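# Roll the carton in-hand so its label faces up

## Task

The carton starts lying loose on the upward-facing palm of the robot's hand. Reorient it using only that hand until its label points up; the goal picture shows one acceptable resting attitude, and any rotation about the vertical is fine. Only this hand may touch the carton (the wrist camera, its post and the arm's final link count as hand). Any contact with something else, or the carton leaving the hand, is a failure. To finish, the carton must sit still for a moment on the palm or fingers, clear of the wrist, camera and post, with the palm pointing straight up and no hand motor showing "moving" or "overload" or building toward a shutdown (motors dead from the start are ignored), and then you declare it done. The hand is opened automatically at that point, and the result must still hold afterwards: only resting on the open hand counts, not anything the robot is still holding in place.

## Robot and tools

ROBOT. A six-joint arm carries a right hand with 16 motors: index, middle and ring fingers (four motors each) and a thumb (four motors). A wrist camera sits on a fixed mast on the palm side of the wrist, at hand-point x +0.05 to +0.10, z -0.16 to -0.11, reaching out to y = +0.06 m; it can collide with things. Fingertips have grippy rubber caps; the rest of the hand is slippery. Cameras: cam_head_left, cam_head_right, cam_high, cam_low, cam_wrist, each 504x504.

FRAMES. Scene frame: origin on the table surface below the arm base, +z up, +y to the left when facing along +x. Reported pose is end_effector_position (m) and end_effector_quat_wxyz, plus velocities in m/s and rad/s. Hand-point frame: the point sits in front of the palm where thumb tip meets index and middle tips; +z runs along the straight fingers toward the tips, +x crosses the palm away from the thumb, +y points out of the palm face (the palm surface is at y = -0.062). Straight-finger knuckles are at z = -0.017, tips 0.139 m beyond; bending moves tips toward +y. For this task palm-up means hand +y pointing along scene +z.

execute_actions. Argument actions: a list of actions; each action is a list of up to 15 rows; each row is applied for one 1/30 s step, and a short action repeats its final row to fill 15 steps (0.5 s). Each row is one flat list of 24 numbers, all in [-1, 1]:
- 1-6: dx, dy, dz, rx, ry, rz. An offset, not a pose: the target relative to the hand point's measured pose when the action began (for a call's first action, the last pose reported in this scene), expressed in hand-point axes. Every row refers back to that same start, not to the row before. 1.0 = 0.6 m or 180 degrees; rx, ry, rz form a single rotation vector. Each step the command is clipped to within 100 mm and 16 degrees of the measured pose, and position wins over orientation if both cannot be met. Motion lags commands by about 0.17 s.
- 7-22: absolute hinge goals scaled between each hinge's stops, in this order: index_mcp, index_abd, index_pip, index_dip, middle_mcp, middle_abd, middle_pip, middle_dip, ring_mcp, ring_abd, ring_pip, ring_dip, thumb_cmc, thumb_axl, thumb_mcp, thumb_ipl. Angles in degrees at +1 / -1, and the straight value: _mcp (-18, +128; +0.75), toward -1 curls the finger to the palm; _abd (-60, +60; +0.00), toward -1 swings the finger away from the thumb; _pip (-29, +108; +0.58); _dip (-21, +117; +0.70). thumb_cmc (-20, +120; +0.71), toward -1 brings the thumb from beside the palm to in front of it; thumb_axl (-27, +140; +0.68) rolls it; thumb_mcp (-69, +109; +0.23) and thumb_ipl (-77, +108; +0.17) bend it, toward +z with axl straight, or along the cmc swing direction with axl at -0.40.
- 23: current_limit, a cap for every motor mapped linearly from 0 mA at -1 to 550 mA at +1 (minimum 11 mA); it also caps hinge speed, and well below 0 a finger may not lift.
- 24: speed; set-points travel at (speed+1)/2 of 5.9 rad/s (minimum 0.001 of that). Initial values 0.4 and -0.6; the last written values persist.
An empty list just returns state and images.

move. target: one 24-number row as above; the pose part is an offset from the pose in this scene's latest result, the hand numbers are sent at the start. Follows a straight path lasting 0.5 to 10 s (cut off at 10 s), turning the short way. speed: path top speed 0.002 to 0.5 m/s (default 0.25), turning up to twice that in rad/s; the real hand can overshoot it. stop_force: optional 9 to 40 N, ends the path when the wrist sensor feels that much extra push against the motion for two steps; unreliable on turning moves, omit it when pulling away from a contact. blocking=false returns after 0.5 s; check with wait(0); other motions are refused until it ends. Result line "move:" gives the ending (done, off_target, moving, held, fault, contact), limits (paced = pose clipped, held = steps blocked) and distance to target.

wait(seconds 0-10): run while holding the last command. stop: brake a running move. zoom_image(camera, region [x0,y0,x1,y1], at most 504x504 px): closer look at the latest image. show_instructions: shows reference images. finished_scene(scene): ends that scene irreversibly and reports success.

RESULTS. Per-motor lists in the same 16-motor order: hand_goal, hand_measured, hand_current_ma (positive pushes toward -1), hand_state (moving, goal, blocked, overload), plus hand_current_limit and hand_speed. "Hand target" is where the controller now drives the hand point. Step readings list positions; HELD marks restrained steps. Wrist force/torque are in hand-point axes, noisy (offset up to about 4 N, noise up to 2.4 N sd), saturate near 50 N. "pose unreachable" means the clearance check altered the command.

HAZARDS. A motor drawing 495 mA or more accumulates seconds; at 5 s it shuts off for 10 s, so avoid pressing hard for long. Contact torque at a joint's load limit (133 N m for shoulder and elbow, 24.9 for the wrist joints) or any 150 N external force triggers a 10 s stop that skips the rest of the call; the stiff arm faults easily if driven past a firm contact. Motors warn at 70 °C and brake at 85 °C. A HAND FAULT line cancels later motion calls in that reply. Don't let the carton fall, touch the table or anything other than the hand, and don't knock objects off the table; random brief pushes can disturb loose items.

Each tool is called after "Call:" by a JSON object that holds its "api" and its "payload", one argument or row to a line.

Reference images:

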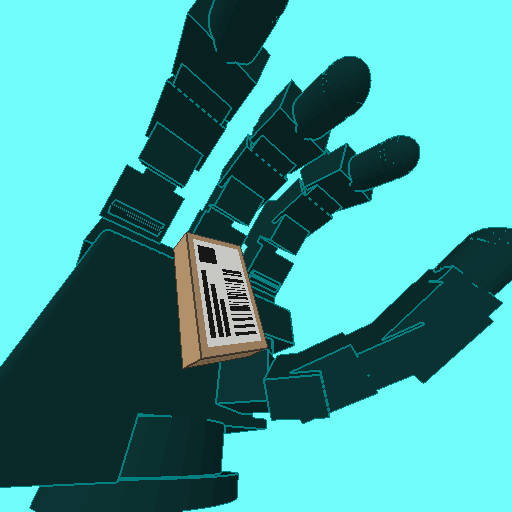

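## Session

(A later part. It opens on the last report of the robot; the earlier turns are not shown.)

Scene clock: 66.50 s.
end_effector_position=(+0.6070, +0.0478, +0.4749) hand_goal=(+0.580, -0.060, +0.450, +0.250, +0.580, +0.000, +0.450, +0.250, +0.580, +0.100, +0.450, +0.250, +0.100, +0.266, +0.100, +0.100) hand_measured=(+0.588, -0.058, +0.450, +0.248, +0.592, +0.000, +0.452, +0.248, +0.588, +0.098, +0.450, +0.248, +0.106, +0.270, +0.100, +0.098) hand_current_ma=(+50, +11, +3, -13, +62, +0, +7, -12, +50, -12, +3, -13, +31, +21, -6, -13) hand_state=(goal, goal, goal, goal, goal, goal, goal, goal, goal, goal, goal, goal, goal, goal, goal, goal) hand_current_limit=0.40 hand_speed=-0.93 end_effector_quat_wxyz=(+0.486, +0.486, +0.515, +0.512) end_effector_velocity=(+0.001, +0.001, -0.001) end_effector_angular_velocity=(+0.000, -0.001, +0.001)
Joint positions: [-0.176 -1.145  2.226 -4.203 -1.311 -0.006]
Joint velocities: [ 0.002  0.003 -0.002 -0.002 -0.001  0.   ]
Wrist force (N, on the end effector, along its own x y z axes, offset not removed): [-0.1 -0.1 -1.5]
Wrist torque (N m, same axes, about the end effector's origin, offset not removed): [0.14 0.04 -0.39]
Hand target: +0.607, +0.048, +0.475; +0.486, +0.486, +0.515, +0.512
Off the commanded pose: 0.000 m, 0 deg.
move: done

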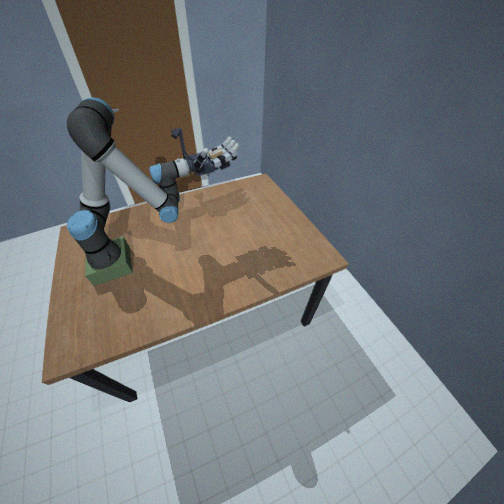

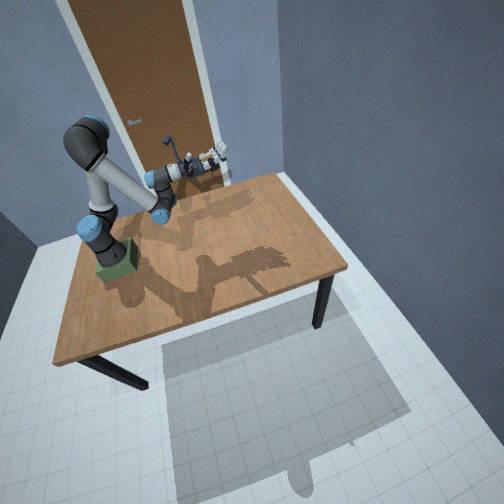

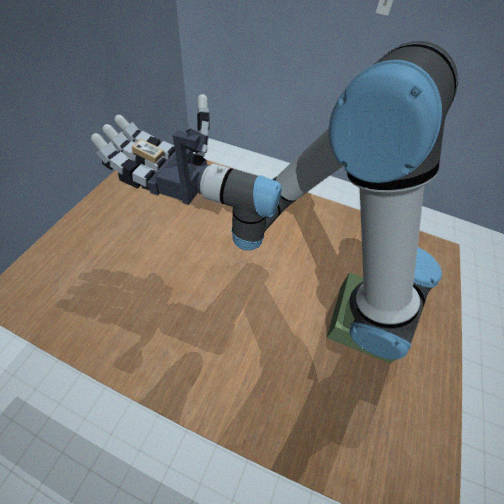

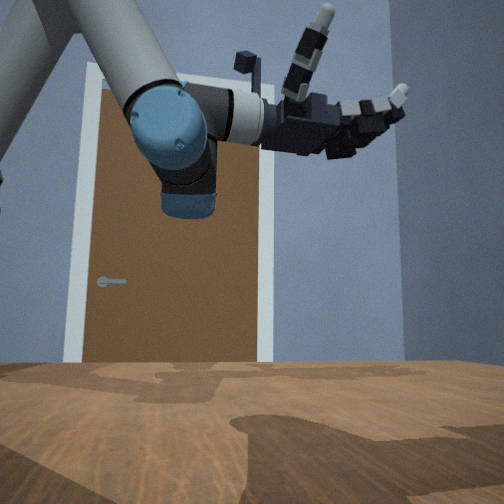

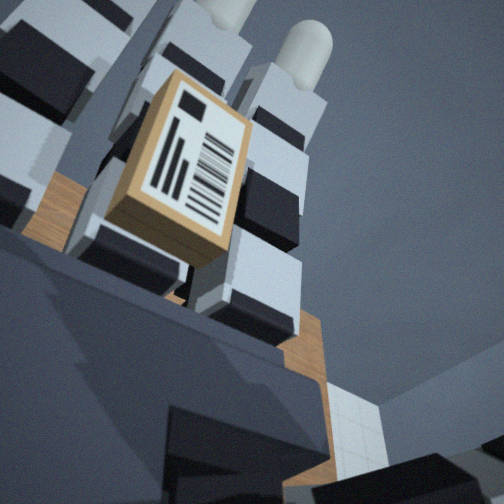

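Call:
{"api": "move", "payload": {
  "target": [0,0,0,0,0,0,0.72,0,0.55,0.6,0.72,0,0.55,0.6,0.72,0,0.55,0.6,0.3,0.266,0.1,0.1,0.4,-0.85]
}}

Scene clock: 71.13 s.
end_effector_position=(+0.6070, +0.0478, +0.4749) hand_goal=(+0.720, +0.000, +0.550, +0.600, +0.720, +0.000, +0.550, +0.600, +0.720, +0.000, +0.550, +0.600, +0.300, +0.266, +0.100, +0.100) hand_measured=(+0.730, -0.002, +0.550, +0.598, +0.732, +0.000, +0.550, +0.598, +0.730, +0.002, +0.550, +0.598, +0.308, +0.270, +0.100, +0.098) hand_current_ma=(+52, -14, +4, -12, +66, +0, +4, -12, +52, +14, +4, -12, +41, +21, +1, -11) hand_state=(goal, goal, goal, goal, goal, goal, goal, goal, goal, goal, goal, goal, goal, goal, goal, goal) hand_current_limit=0.40 hand_speed=-0.85 end_effector_quat_wxyz=(+0.486, +0.486, +0.515, +0.512) end_effector_velocity=(-0.000, +0.001, +0.001) end_effector_angular_velocity=(-0.002, -0.001, +0.002)
Joint positions: [-0.176 -1.145  2.226 -4.203 -1.311 -0.006]
Joint velocities: [ 0.001 -0.002 -0.     0.001  0.001 -0.001]
Wrist force (N, on the end effector, along its own x y z axes, offset not removed): [-0.6 0.2 0.0]
Wrist torque (N m, same axes, about the end effector's origin, offset not removed): [0.20 0.01 -0.21]
Hand target: +0.607, +0.048, +0.475; +0.486, +0.486, +0.515, +0.512
Off the commanded pose: 0.000 m, 0 deg.
move: done

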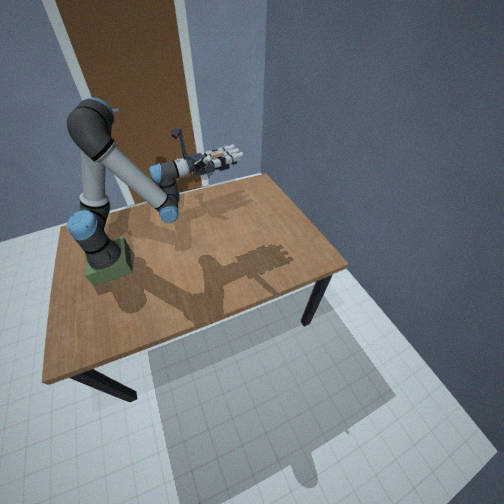

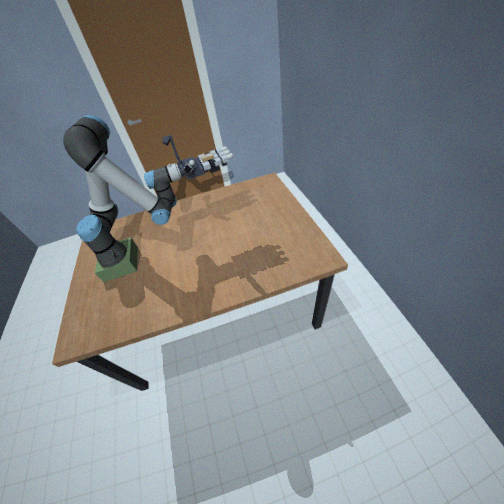

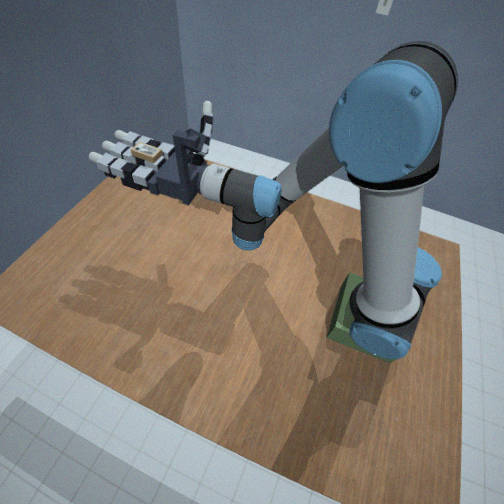

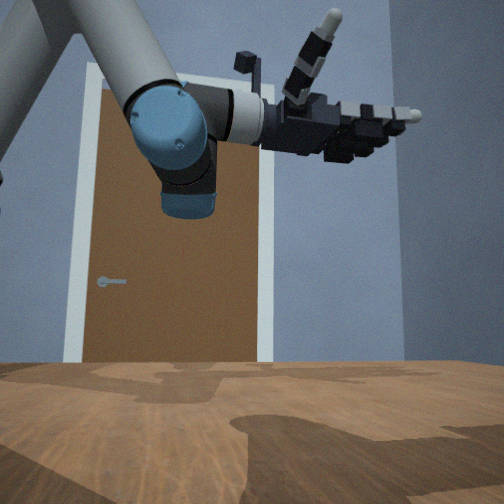

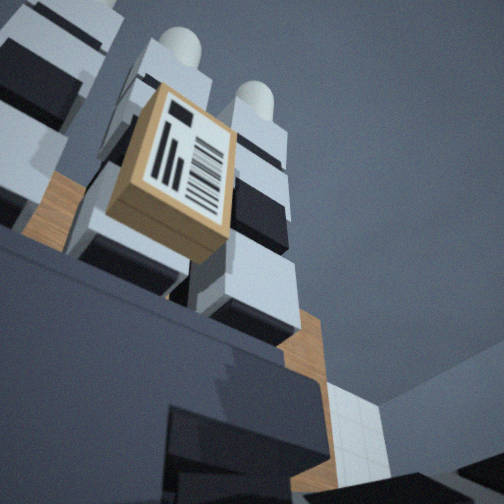

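Call:
{"api": "finished_scene", "payload": {
  "scene": 1
}}

The scene is finished: the task was done.


## Next scene

The same job, from a new start.

Call:
{"api": "execute_actions", "payload": {
  "actions": []
}}

Call:
{"api": "show_instructions", "payload": {

}}

Scene clock: 0.00 s.
end_effector_position=(+0.6038, +0.0554, +0.5115) hand_goal=(+0.046, +0.000, -0.008, +0.280, +0.046, +0.000, -0.008, +0.280, +0.046, +0.000, -0.008, +0.280, -0.104, +0.266, +0.032, -0.018) hand_measured=(+0.060, +0.000, -0.006, +0.282, +0.062, +0.000, -0.006, +0.282, +0.060, +0.000, -0.006, +0.282, -0.092, +0.270, +0.034, -0.016) hand_current_ma=(+78, +0, +14, +13, +85, +0, +15, +13, +78, +0, +15, +14, +66, +29, +14, +12) hand_state=(goal, goal, goal, goal, goal, goal, goal, goal, goal, goal, goal, goal, goal, goal, goal, goal) hand_current_limit=0.40 hand_speed=-0.60 end_effector_quat_wxyz=(+0.506, +0.470, +0.508, +0.514) end_effector_velocity=(-0.000, +0.001, +0.000) end_effector_angular_velocity=(-0.002, -0.002, +0.002)
Joint positions: [-0.155 -1.2    2.196 -4.164 -1.341 -0.023]
Joint velocities: [ 0.001  0.    -0.    -0.002  0.001 -0.002]
Wrist force (N, on the end effector, along its own x y z axes, offset not removed): no reading
Wrist torque (N m, same axes, about the end effector's origin, offset not removed): no reading
Hand target: +0.604, +0.055, +0.511; +0.506, +0.470, +0.508, +0.514

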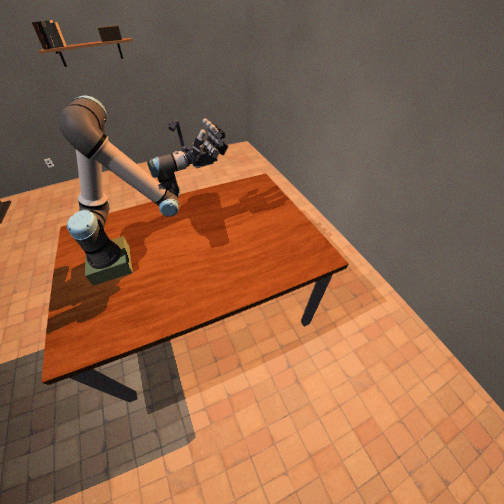

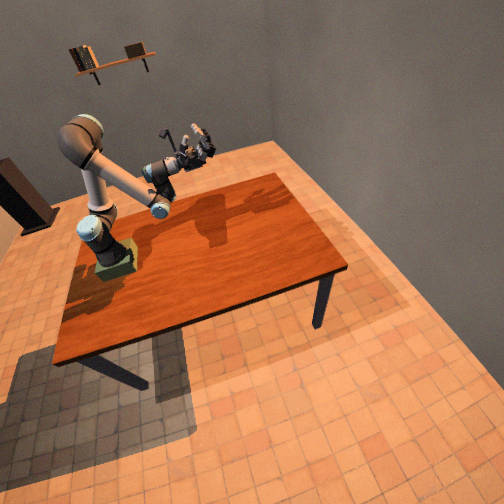

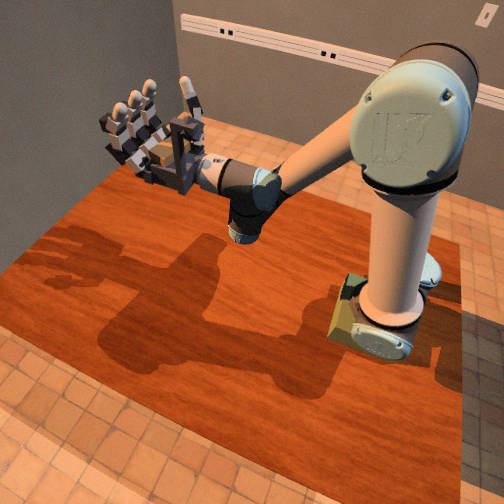

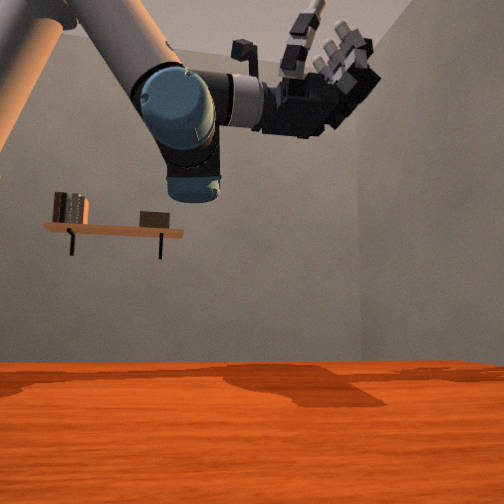

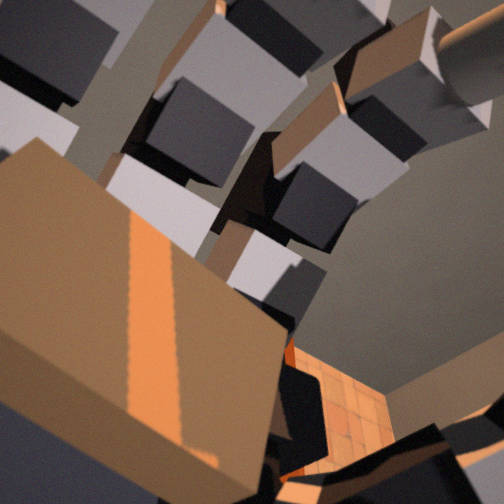

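Reference images for this scene: goal picture from the wrist camera place.

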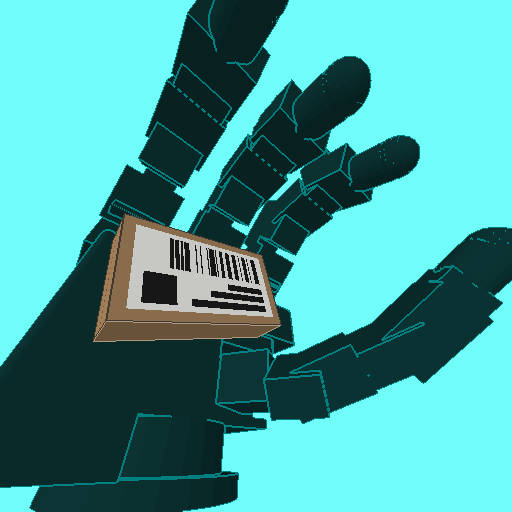

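Call:
{"api": "move", "payload": {
  "target": [0,-0.24,-0.06,0.52,0,0,-0.7,0,0.45,0.3,-0.7,0,0.45,0.3,-0.7,0,0.45,0.3,0.1,0.266,0.1,0.1,0.4,-0.7],
  "speed": 0.22
}}

Call:
{"api": "zoom_image", "payload": {
  "camera": "cam_low",
  "region": [200,0,400,200]
}}

Scene clock: 7.77 s.
end_effector_position=(+0.5744, +0.0494, +0.3662) hand_goal=(-0.700, +0.000, +0.450, +0.300, -0.700, +0.000, +0.450, +0.300, -0.700, +0.000, +0.450, +0.300, +0.100, +0.266, +0.100, +0.100) hand_measured=(-0.692, +0.000, +0.450, +0.298, -0.688, +0.000, +0.450, +0.298, -0.690, +0.000, +0.450, +0.298, +0.102, +0.270, +0.096, +0.098) hand_current_ma=(+50, +0, +1, -13, +68, +0, +1, -13, +57, +0, +1, -14, +12, +28, -21, -13) hand_state=(goal, goal, goal, goal, goal, goal, goal, goal, goal, goal, goal, goal, goal, goal, goal, goal) hand_current_limit=0.40 hand_speed=-0.70 end_effector_quat_wxyz=(+0.004, +0.691, +0.722, -0.018) end_effector_velocity=(+0.000, +0.000, -0.000) end_effector_angular_velocity=(+0.001, +0.009, -0.000)
Joint positions: [-0.089 -1.56   1.757 -1.737 -1.605 -0.161]
Joint velocities: [ 0.001  0.006 -0.009  0.012 -0.     0.002]
Wrist force (N, on the end effector, along its own x y z axes, offset not removed): [-0.3 -0.3 -0.6]
Wrist torque (N m, same axes, about the end effector's origin, offset not removed): [0.33 -0.01 -0.31]
Hand target: +0.574, +0.049, +0.366; +0.004, +0.691, +0.722, -0.018
Off the commanded pose: 0.000 m, 0 deg.
move: done

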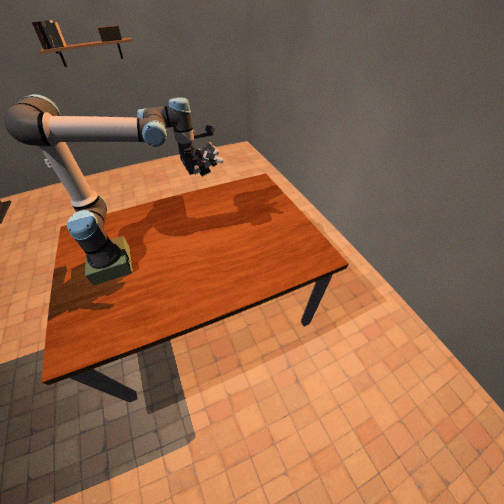

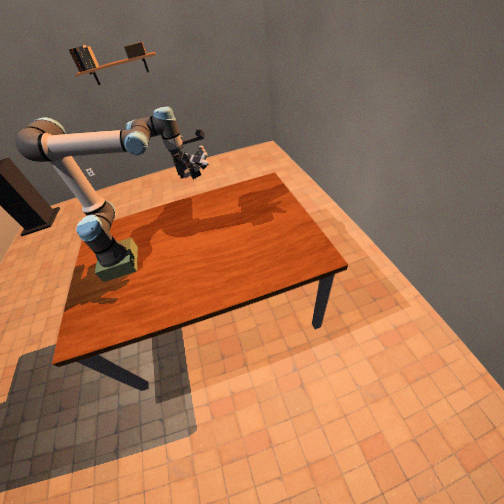

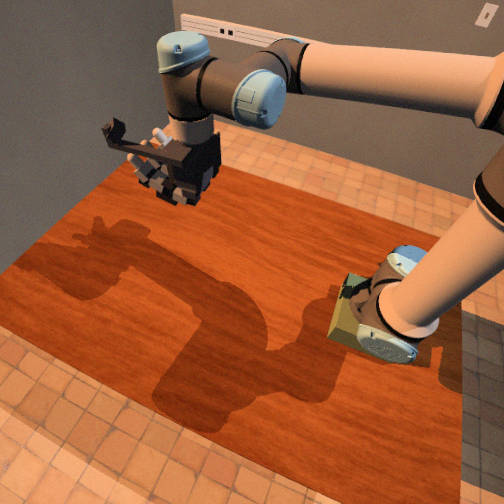

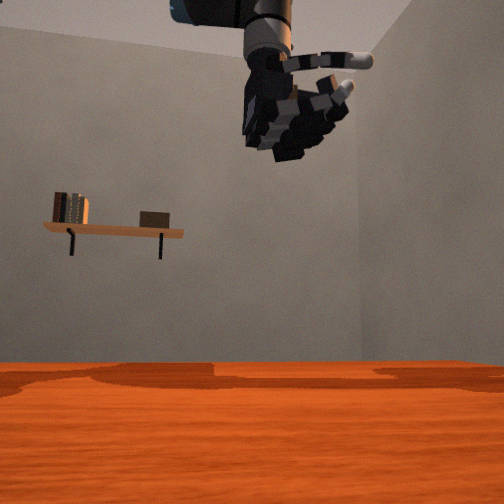

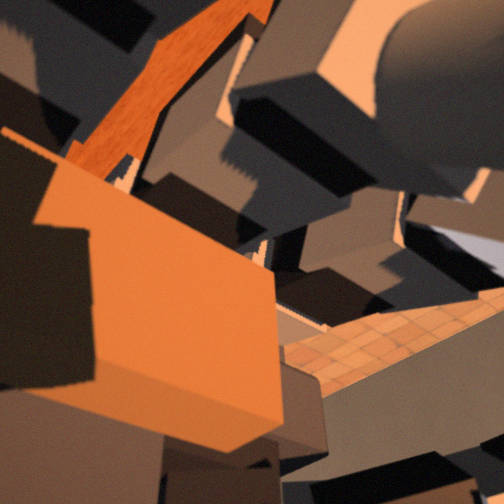

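Region (200, 0, 400, 200) of cam_low's 504x504 image, scaled by 2.520, with more detail than that image has.

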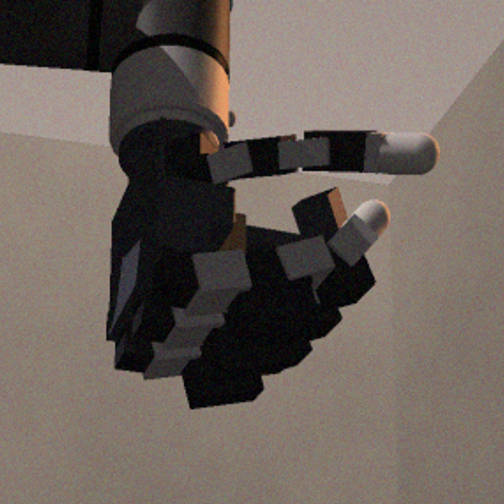

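Call:
{"api": "move", "payload": {
  "target": [0,-0.04,0,0.14,0.01,0,-0.78,0,0.38,0.2,-0.78,0,0.38,0.2,-0.78,0,0.38,0.2,0.1,0.266,0.1,0.1,0.4,-0.8],
  "speed": 0.12
}}

Scene clock: 12.60 s.
end_effector_position=(+0.5505, +0.0484, +0.3666) hand_goal=(-0.780, +0.000, +0.380, +0.200, -0.780, +0.000, +0.380, +0.200, -0.780, +0.000, +0.380, +0.200, +0.100, +0.266, +0.100, +0.100) hand_measured=(-0.756, +0.000, +0.388, +0.204, -0.748, +0.000, +0.390, +0.204, -0.754, +0.000, +0.390, +0.204, +0.098, +0.270, +0.096, +0.098) hand_current_ma=(+137, +0, +45, +19, +172, +0, +48, +18, +152, +0, +49, +19, -6, +21, -22, -13) hand_state=(blocked, goal, goal, goal, blocked, goal, goal, goal, blocked, goal, goal, goal, goal, goal, goal, goal) hand_current_limit=0.40 hand_speed=-0.80 end_effector_quat_wxyz=(-0.157, +0.676, +0.701, -0.164) end_effector_velocity=(+0.000, +0.001, +0.001) end_effector_angular_velocity=(+0.001, +0.009, -0.001)
Joint positions: [-0.078 -1.353  1.385 -1.132 -1.636 -0.128]
Joint velocities: [ 0.001  0.007 -0.012  0.014  0.001  0.002]
Wrist force (N, on the end effector, along its own x y z axes, offset not removed): [0.0 0.9 0.3]
Wrist torque (N m, same axes, about the end effector's origin, offset not removed): [0.54 -0.08 -0.23]
Hand target: +0.550, +0.048, +0.367; -0.158, +0.676, +0.701, -0.164
Off the commanded pose: 0.000 m, 0 deg.
move: done

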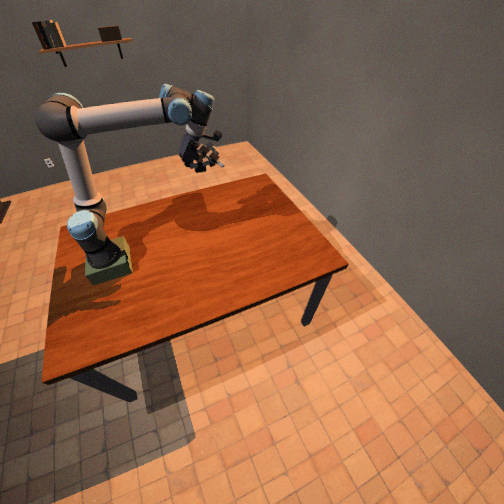

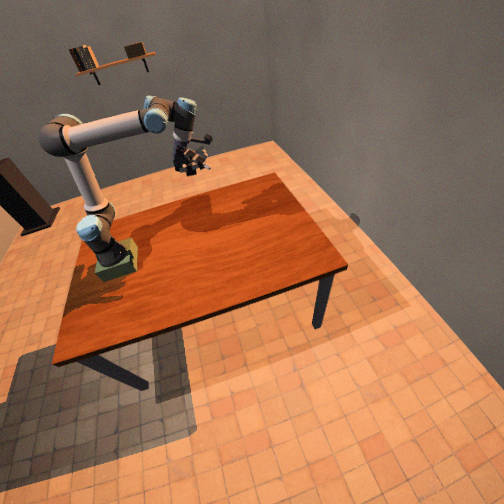

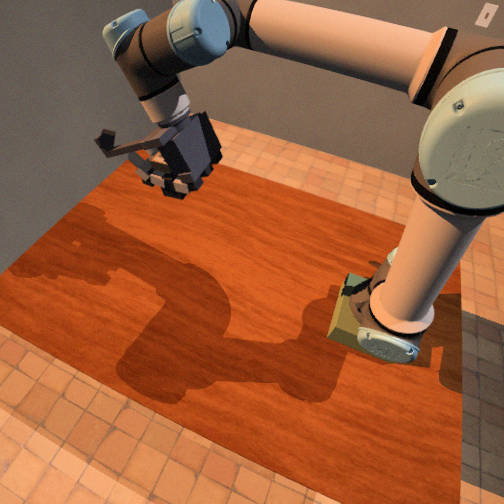

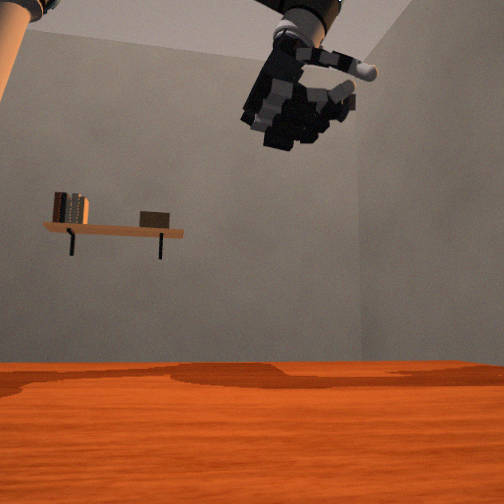

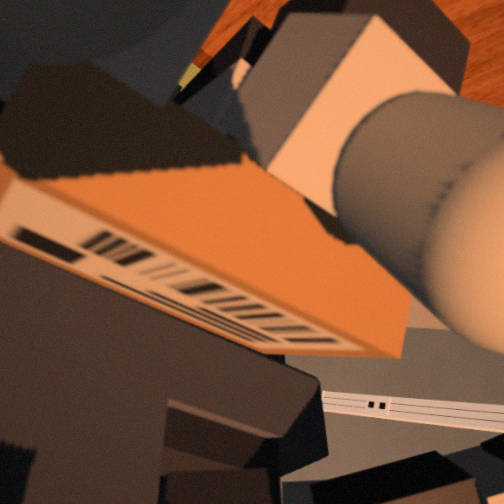

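Call:
{"api": "move", "payload": {
  "target": [0,0.06,-0.02,-0.305,0,0,-0.11,0,0.45,0.25,-0.11,0,0.45,0.25,-0.11,0,0.45,0.25,0.1,0.266,0.1,0.1,0.4,-0.925],
  "speed": 0.15
}}

Scene clock: 20.60 s.
end_effector_position=(+0.5879, +0.0498, +0.3615) hand_goal=(-0.110, +0.000, +0.450, +0.250, -0.110, +0.000, +0.450, +0.250, -0.110, +0.000, +0.450, +0.250, +0.100, +0.266, +0.100, +0.100) hand_measured=(-0.102, +0.000, +0.450, +0.248, -0.096, +0.000, +0.452, +0.248, -0.098, +0.000, +0.452, +0.248, +0.102, +0.270, +0.096, +0.098) hand_current_ma=(+51, +0, +3, -13, +75, +0, +6, -12, +65, +0, +7, -13, +7, +21, -22, -13) hand_state=(goal, goal, goal, goal, goal, goal, goal, goal, goal, goal, goal, goal, goal, goal, goal, goal) hand_current_limit=0.40 hand_speed=-0.92 end_effector_quat_wxyz=(+0.172, +0.672, +0.698, +0.178) end_effector_velocity=(-0.000, -0.000, -0.000) end_effector_angular_velocity=(-0.000, +0.000, -0.000)
Joint positions: [-0.141 -1.653  2.179 -2.572 -1.475 -0.183]
Joint velocities: [ 0.  0.  0.  0. -0. -0.]
Wrist force (N, on the end effector, along its own x y z axes, offset not removed): [-0.8 -0.1 -0.2]
Wrist torque (N m, same axes, about the end effector's origin, offset not removed): [0.38 0.08 -0.26]
Hand target: +0.588, +0.050, +0.362; +0.172, +0.672, +0.698, +0.178
Off the commanded pose: 0.000 m, 0 deg.
move: done

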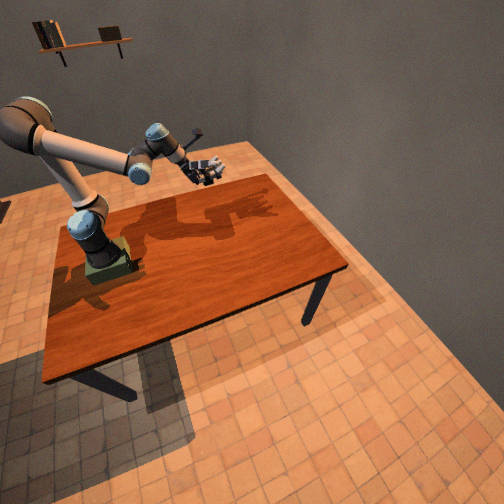

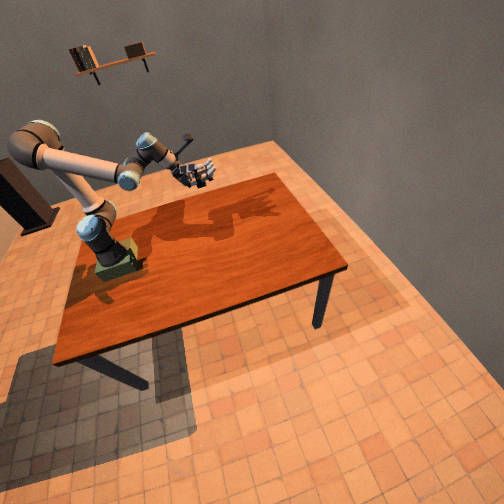

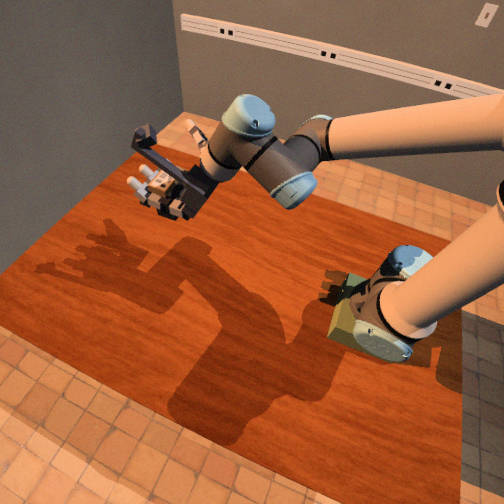

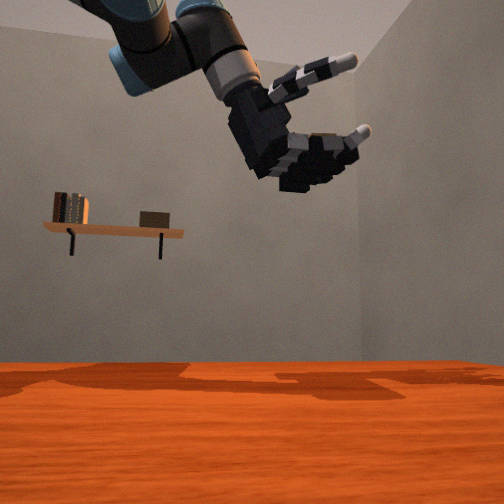

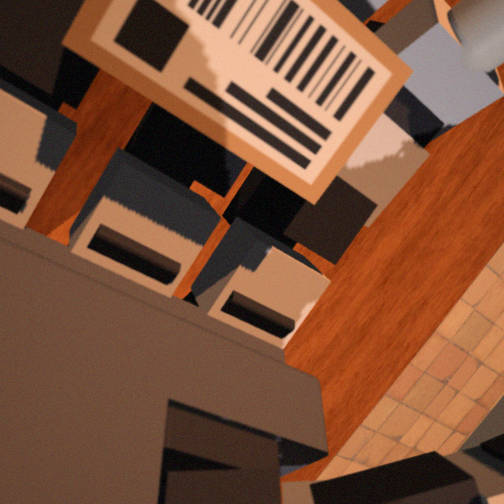

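Call:
{"api": "move", "payload": {
  "target": [0,0.125,-0.16,-0.3407,0,0,0.56,0,0.45,0.25,0.56,0,0.45,0.25,0.56,0,0.45,0.25,0.2,0.266,0.1,0.1,0.4,-0.925],
  "speed": 0.16
}}

Scene clock: 27.57 s.
end_effector_position=(+0.6075, +0.0508, +0.4818) hand_goal=(+0.560, +0.000, +0.450, +0.250, +0.560, +0.000, +0.450, +0.250, +0.560, +0.000, +0.450, +0.250, +0.200, +0.266, +0.100, +0.100) hand_measured=(+0.568, +0.000, +0.450, +0.248, +0.570, +0.000, +0.452, +0.248, +0.568, +0.000, +0.452, +0.248, +0.206, +0.270, +0.100, +0.098) hand_current_ma=(+50, +0, +3, -13, +55, +0, +6, -12, +50, +0, +7, -13, +36, +21, -3, -12) hand_state=(goal, goal, goal, goal, goal, goal, goal, goal, goal, goal, goal, goal, goal, goal, goal, goal) hand_current_limit=0.40 hand_speed=-0.92 end_effector_quat_wxyz=(+0.490, +0.490, +0.510, +0.509) end_effector_velocity=(+0.000, -0.000, -0.000) end_effector_angular_velocity=(-0.000, +0.001, +0.000)
Joint positions: [-0.156 -1.159  2.218 -4.183 -1.348 -0.003]
Joint velocities: [-0.001  0.    -0.     0.001  0.001 -0.   ]
Wrist force (N, on the end effector, along its own x y z axes, offset not removed): [-0.4 0.0 -1.4]
Wrist torque (N m, same axes, about the end effector's origin, offset not removed): [0.19 0.16 -0.16]
Hand target: +0.608, +0.051, +0.482; +0.491, +0.490, +0.510, +0.509
Off the commanded pose: 0.000 m, 0 deg.
move: done

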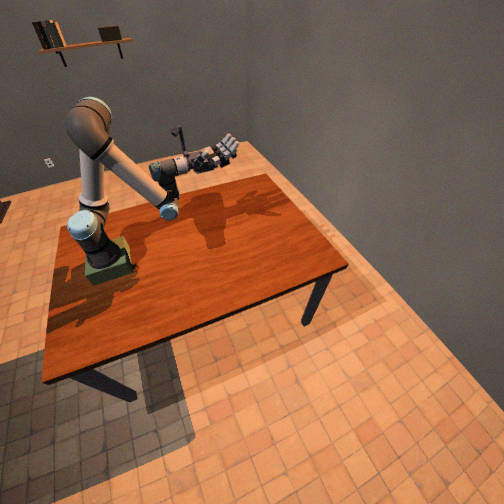

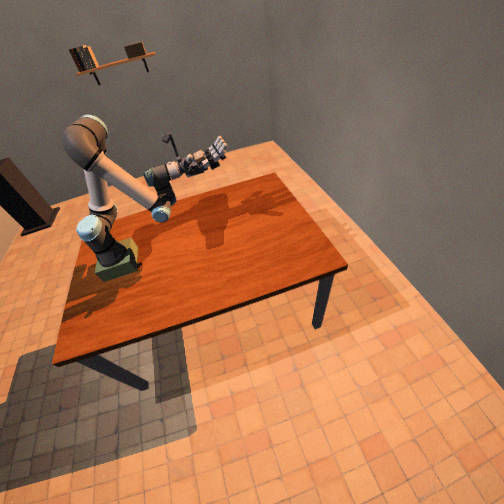

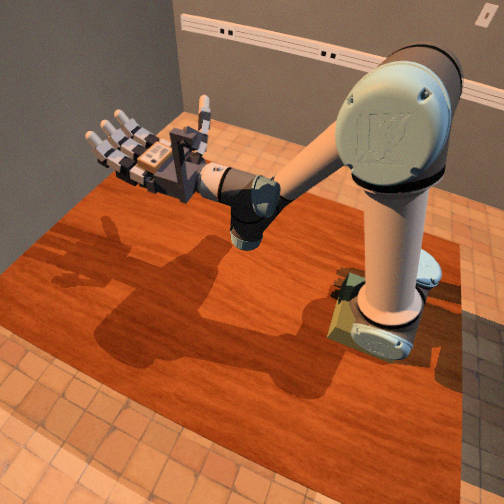

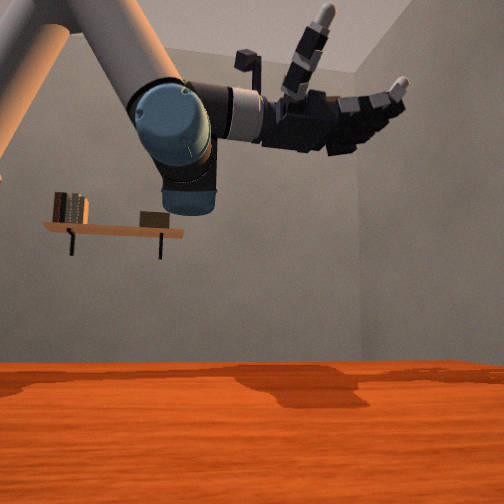

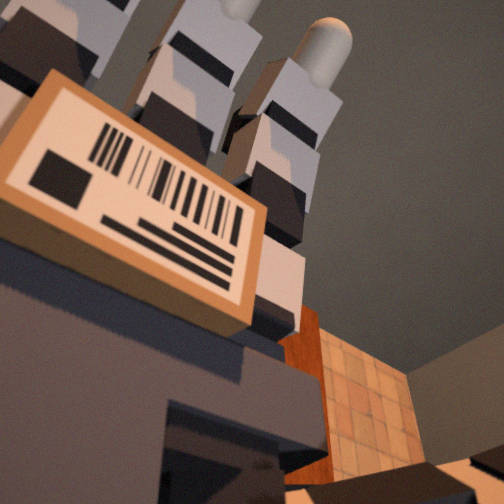

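Call:
{"api": "move", "payload": {
  "target": [0,0,0,0,0,0,0.72,0,0.55,0.5,0.72,0,0.55,0.5,0.72,0,0.55,0.5,0.2,0.266,0.1,0.1,0.4,-0.85]
}}

Scene clock: 30.17 s.
end_effector_position=(+0.6075, +0.0508, +0.4818) hand_goal=(+0.720, +0.000, +0.550, +0.500, +0.720, +0.000, +0.550, +0.500, +0.720, +0.000, +0.550, +0.500, +0.200, +0.266, +0.100, +0.100) hand_measured=(+0.730, +0.000, +0.550, +0.498, +0.730, +0.000, +0.550, +0.498, +0.730, +0.000, +0.550, +0.498, +0.206, +0.270, +0.100, +0.098) hand_current_ma=(+52, +0, +4, -12, +54, +0, +4, -12, +52, +0, +4, -12, +36, +21, -2, -12) hand_state=(goal, goal, goal, goal, goal, goal, goal, goal, goal, goal, goal, goal, goal, goal, goal, goal) hand_current_limit=0.40 hand_speed=-0.85 end_effector_quat_wxyz=(+0.491, +0.490, +0.510, +0.509) end_effector_velocity=(+0.000, -0.001, -0.000) end_effector_angular_velocity=(+0.000, +0.000, -0.000)
Joint positions: [-0.156 -1.159  2.218 -4.183 -1.348 -0.003]
Joint velocities: [-0.001  0.     0.    -0.001  0.001  0.   ]
Wrist force (N, on the end effector, along its own x y z axes, offset not removed): [0.1 -0.3 -0.4]
Wrist torque (N m, same axes, about the end effector's origin, offset not removed): [0.03 -0.03 -0.19]
Hand target: +0.607, +0.051, +0.482; +0.490, +0.490, +0.510, +0.509
Off the commanded pose: 0.000 m, 0 deg.
move: done

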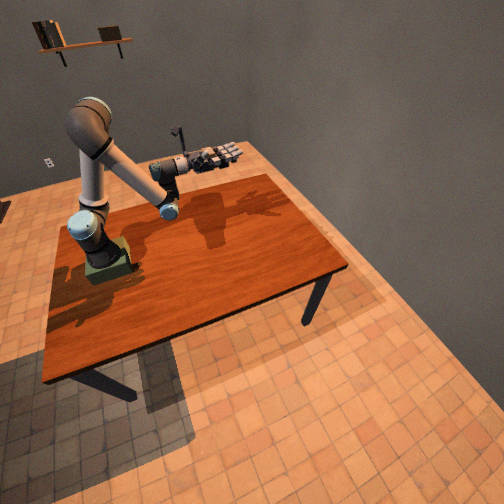

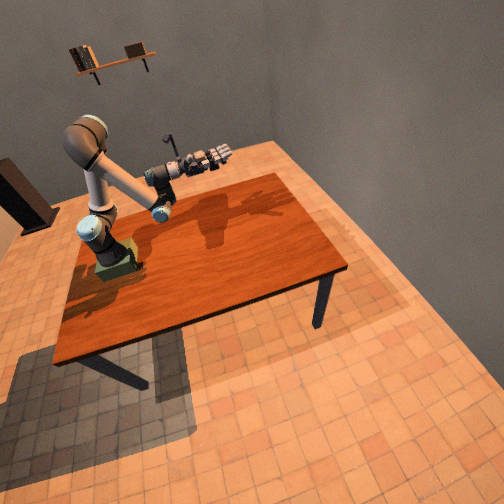

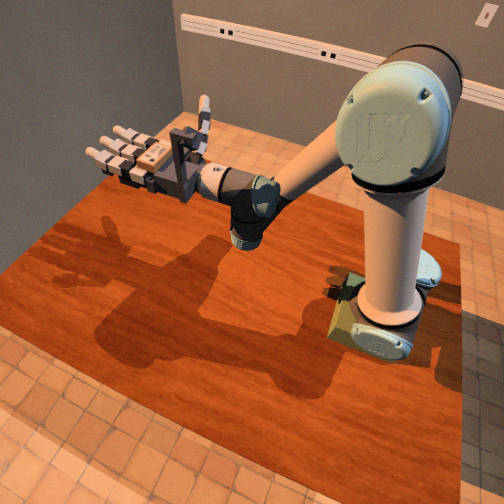

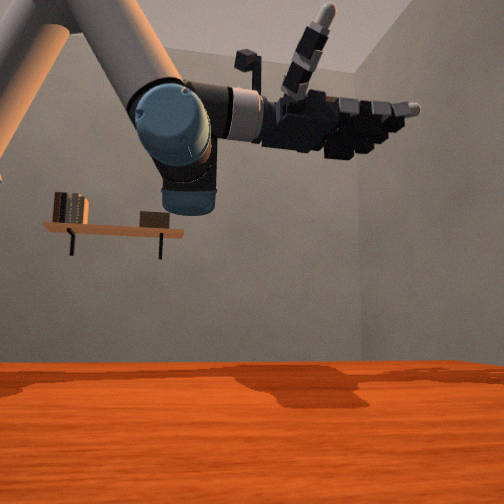

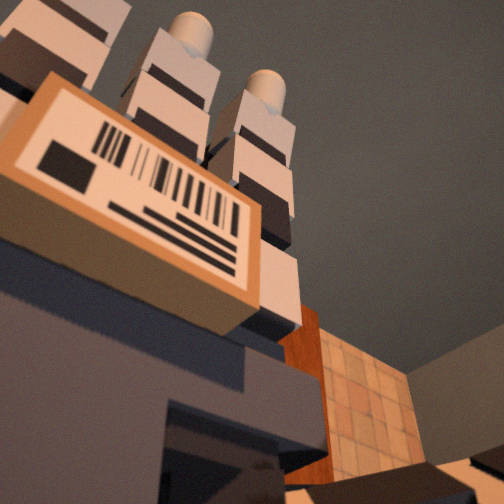

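Call:
{"api": "finished_scene", "payload": {
  "scene": 2
}}

The scene is finished: the task was done.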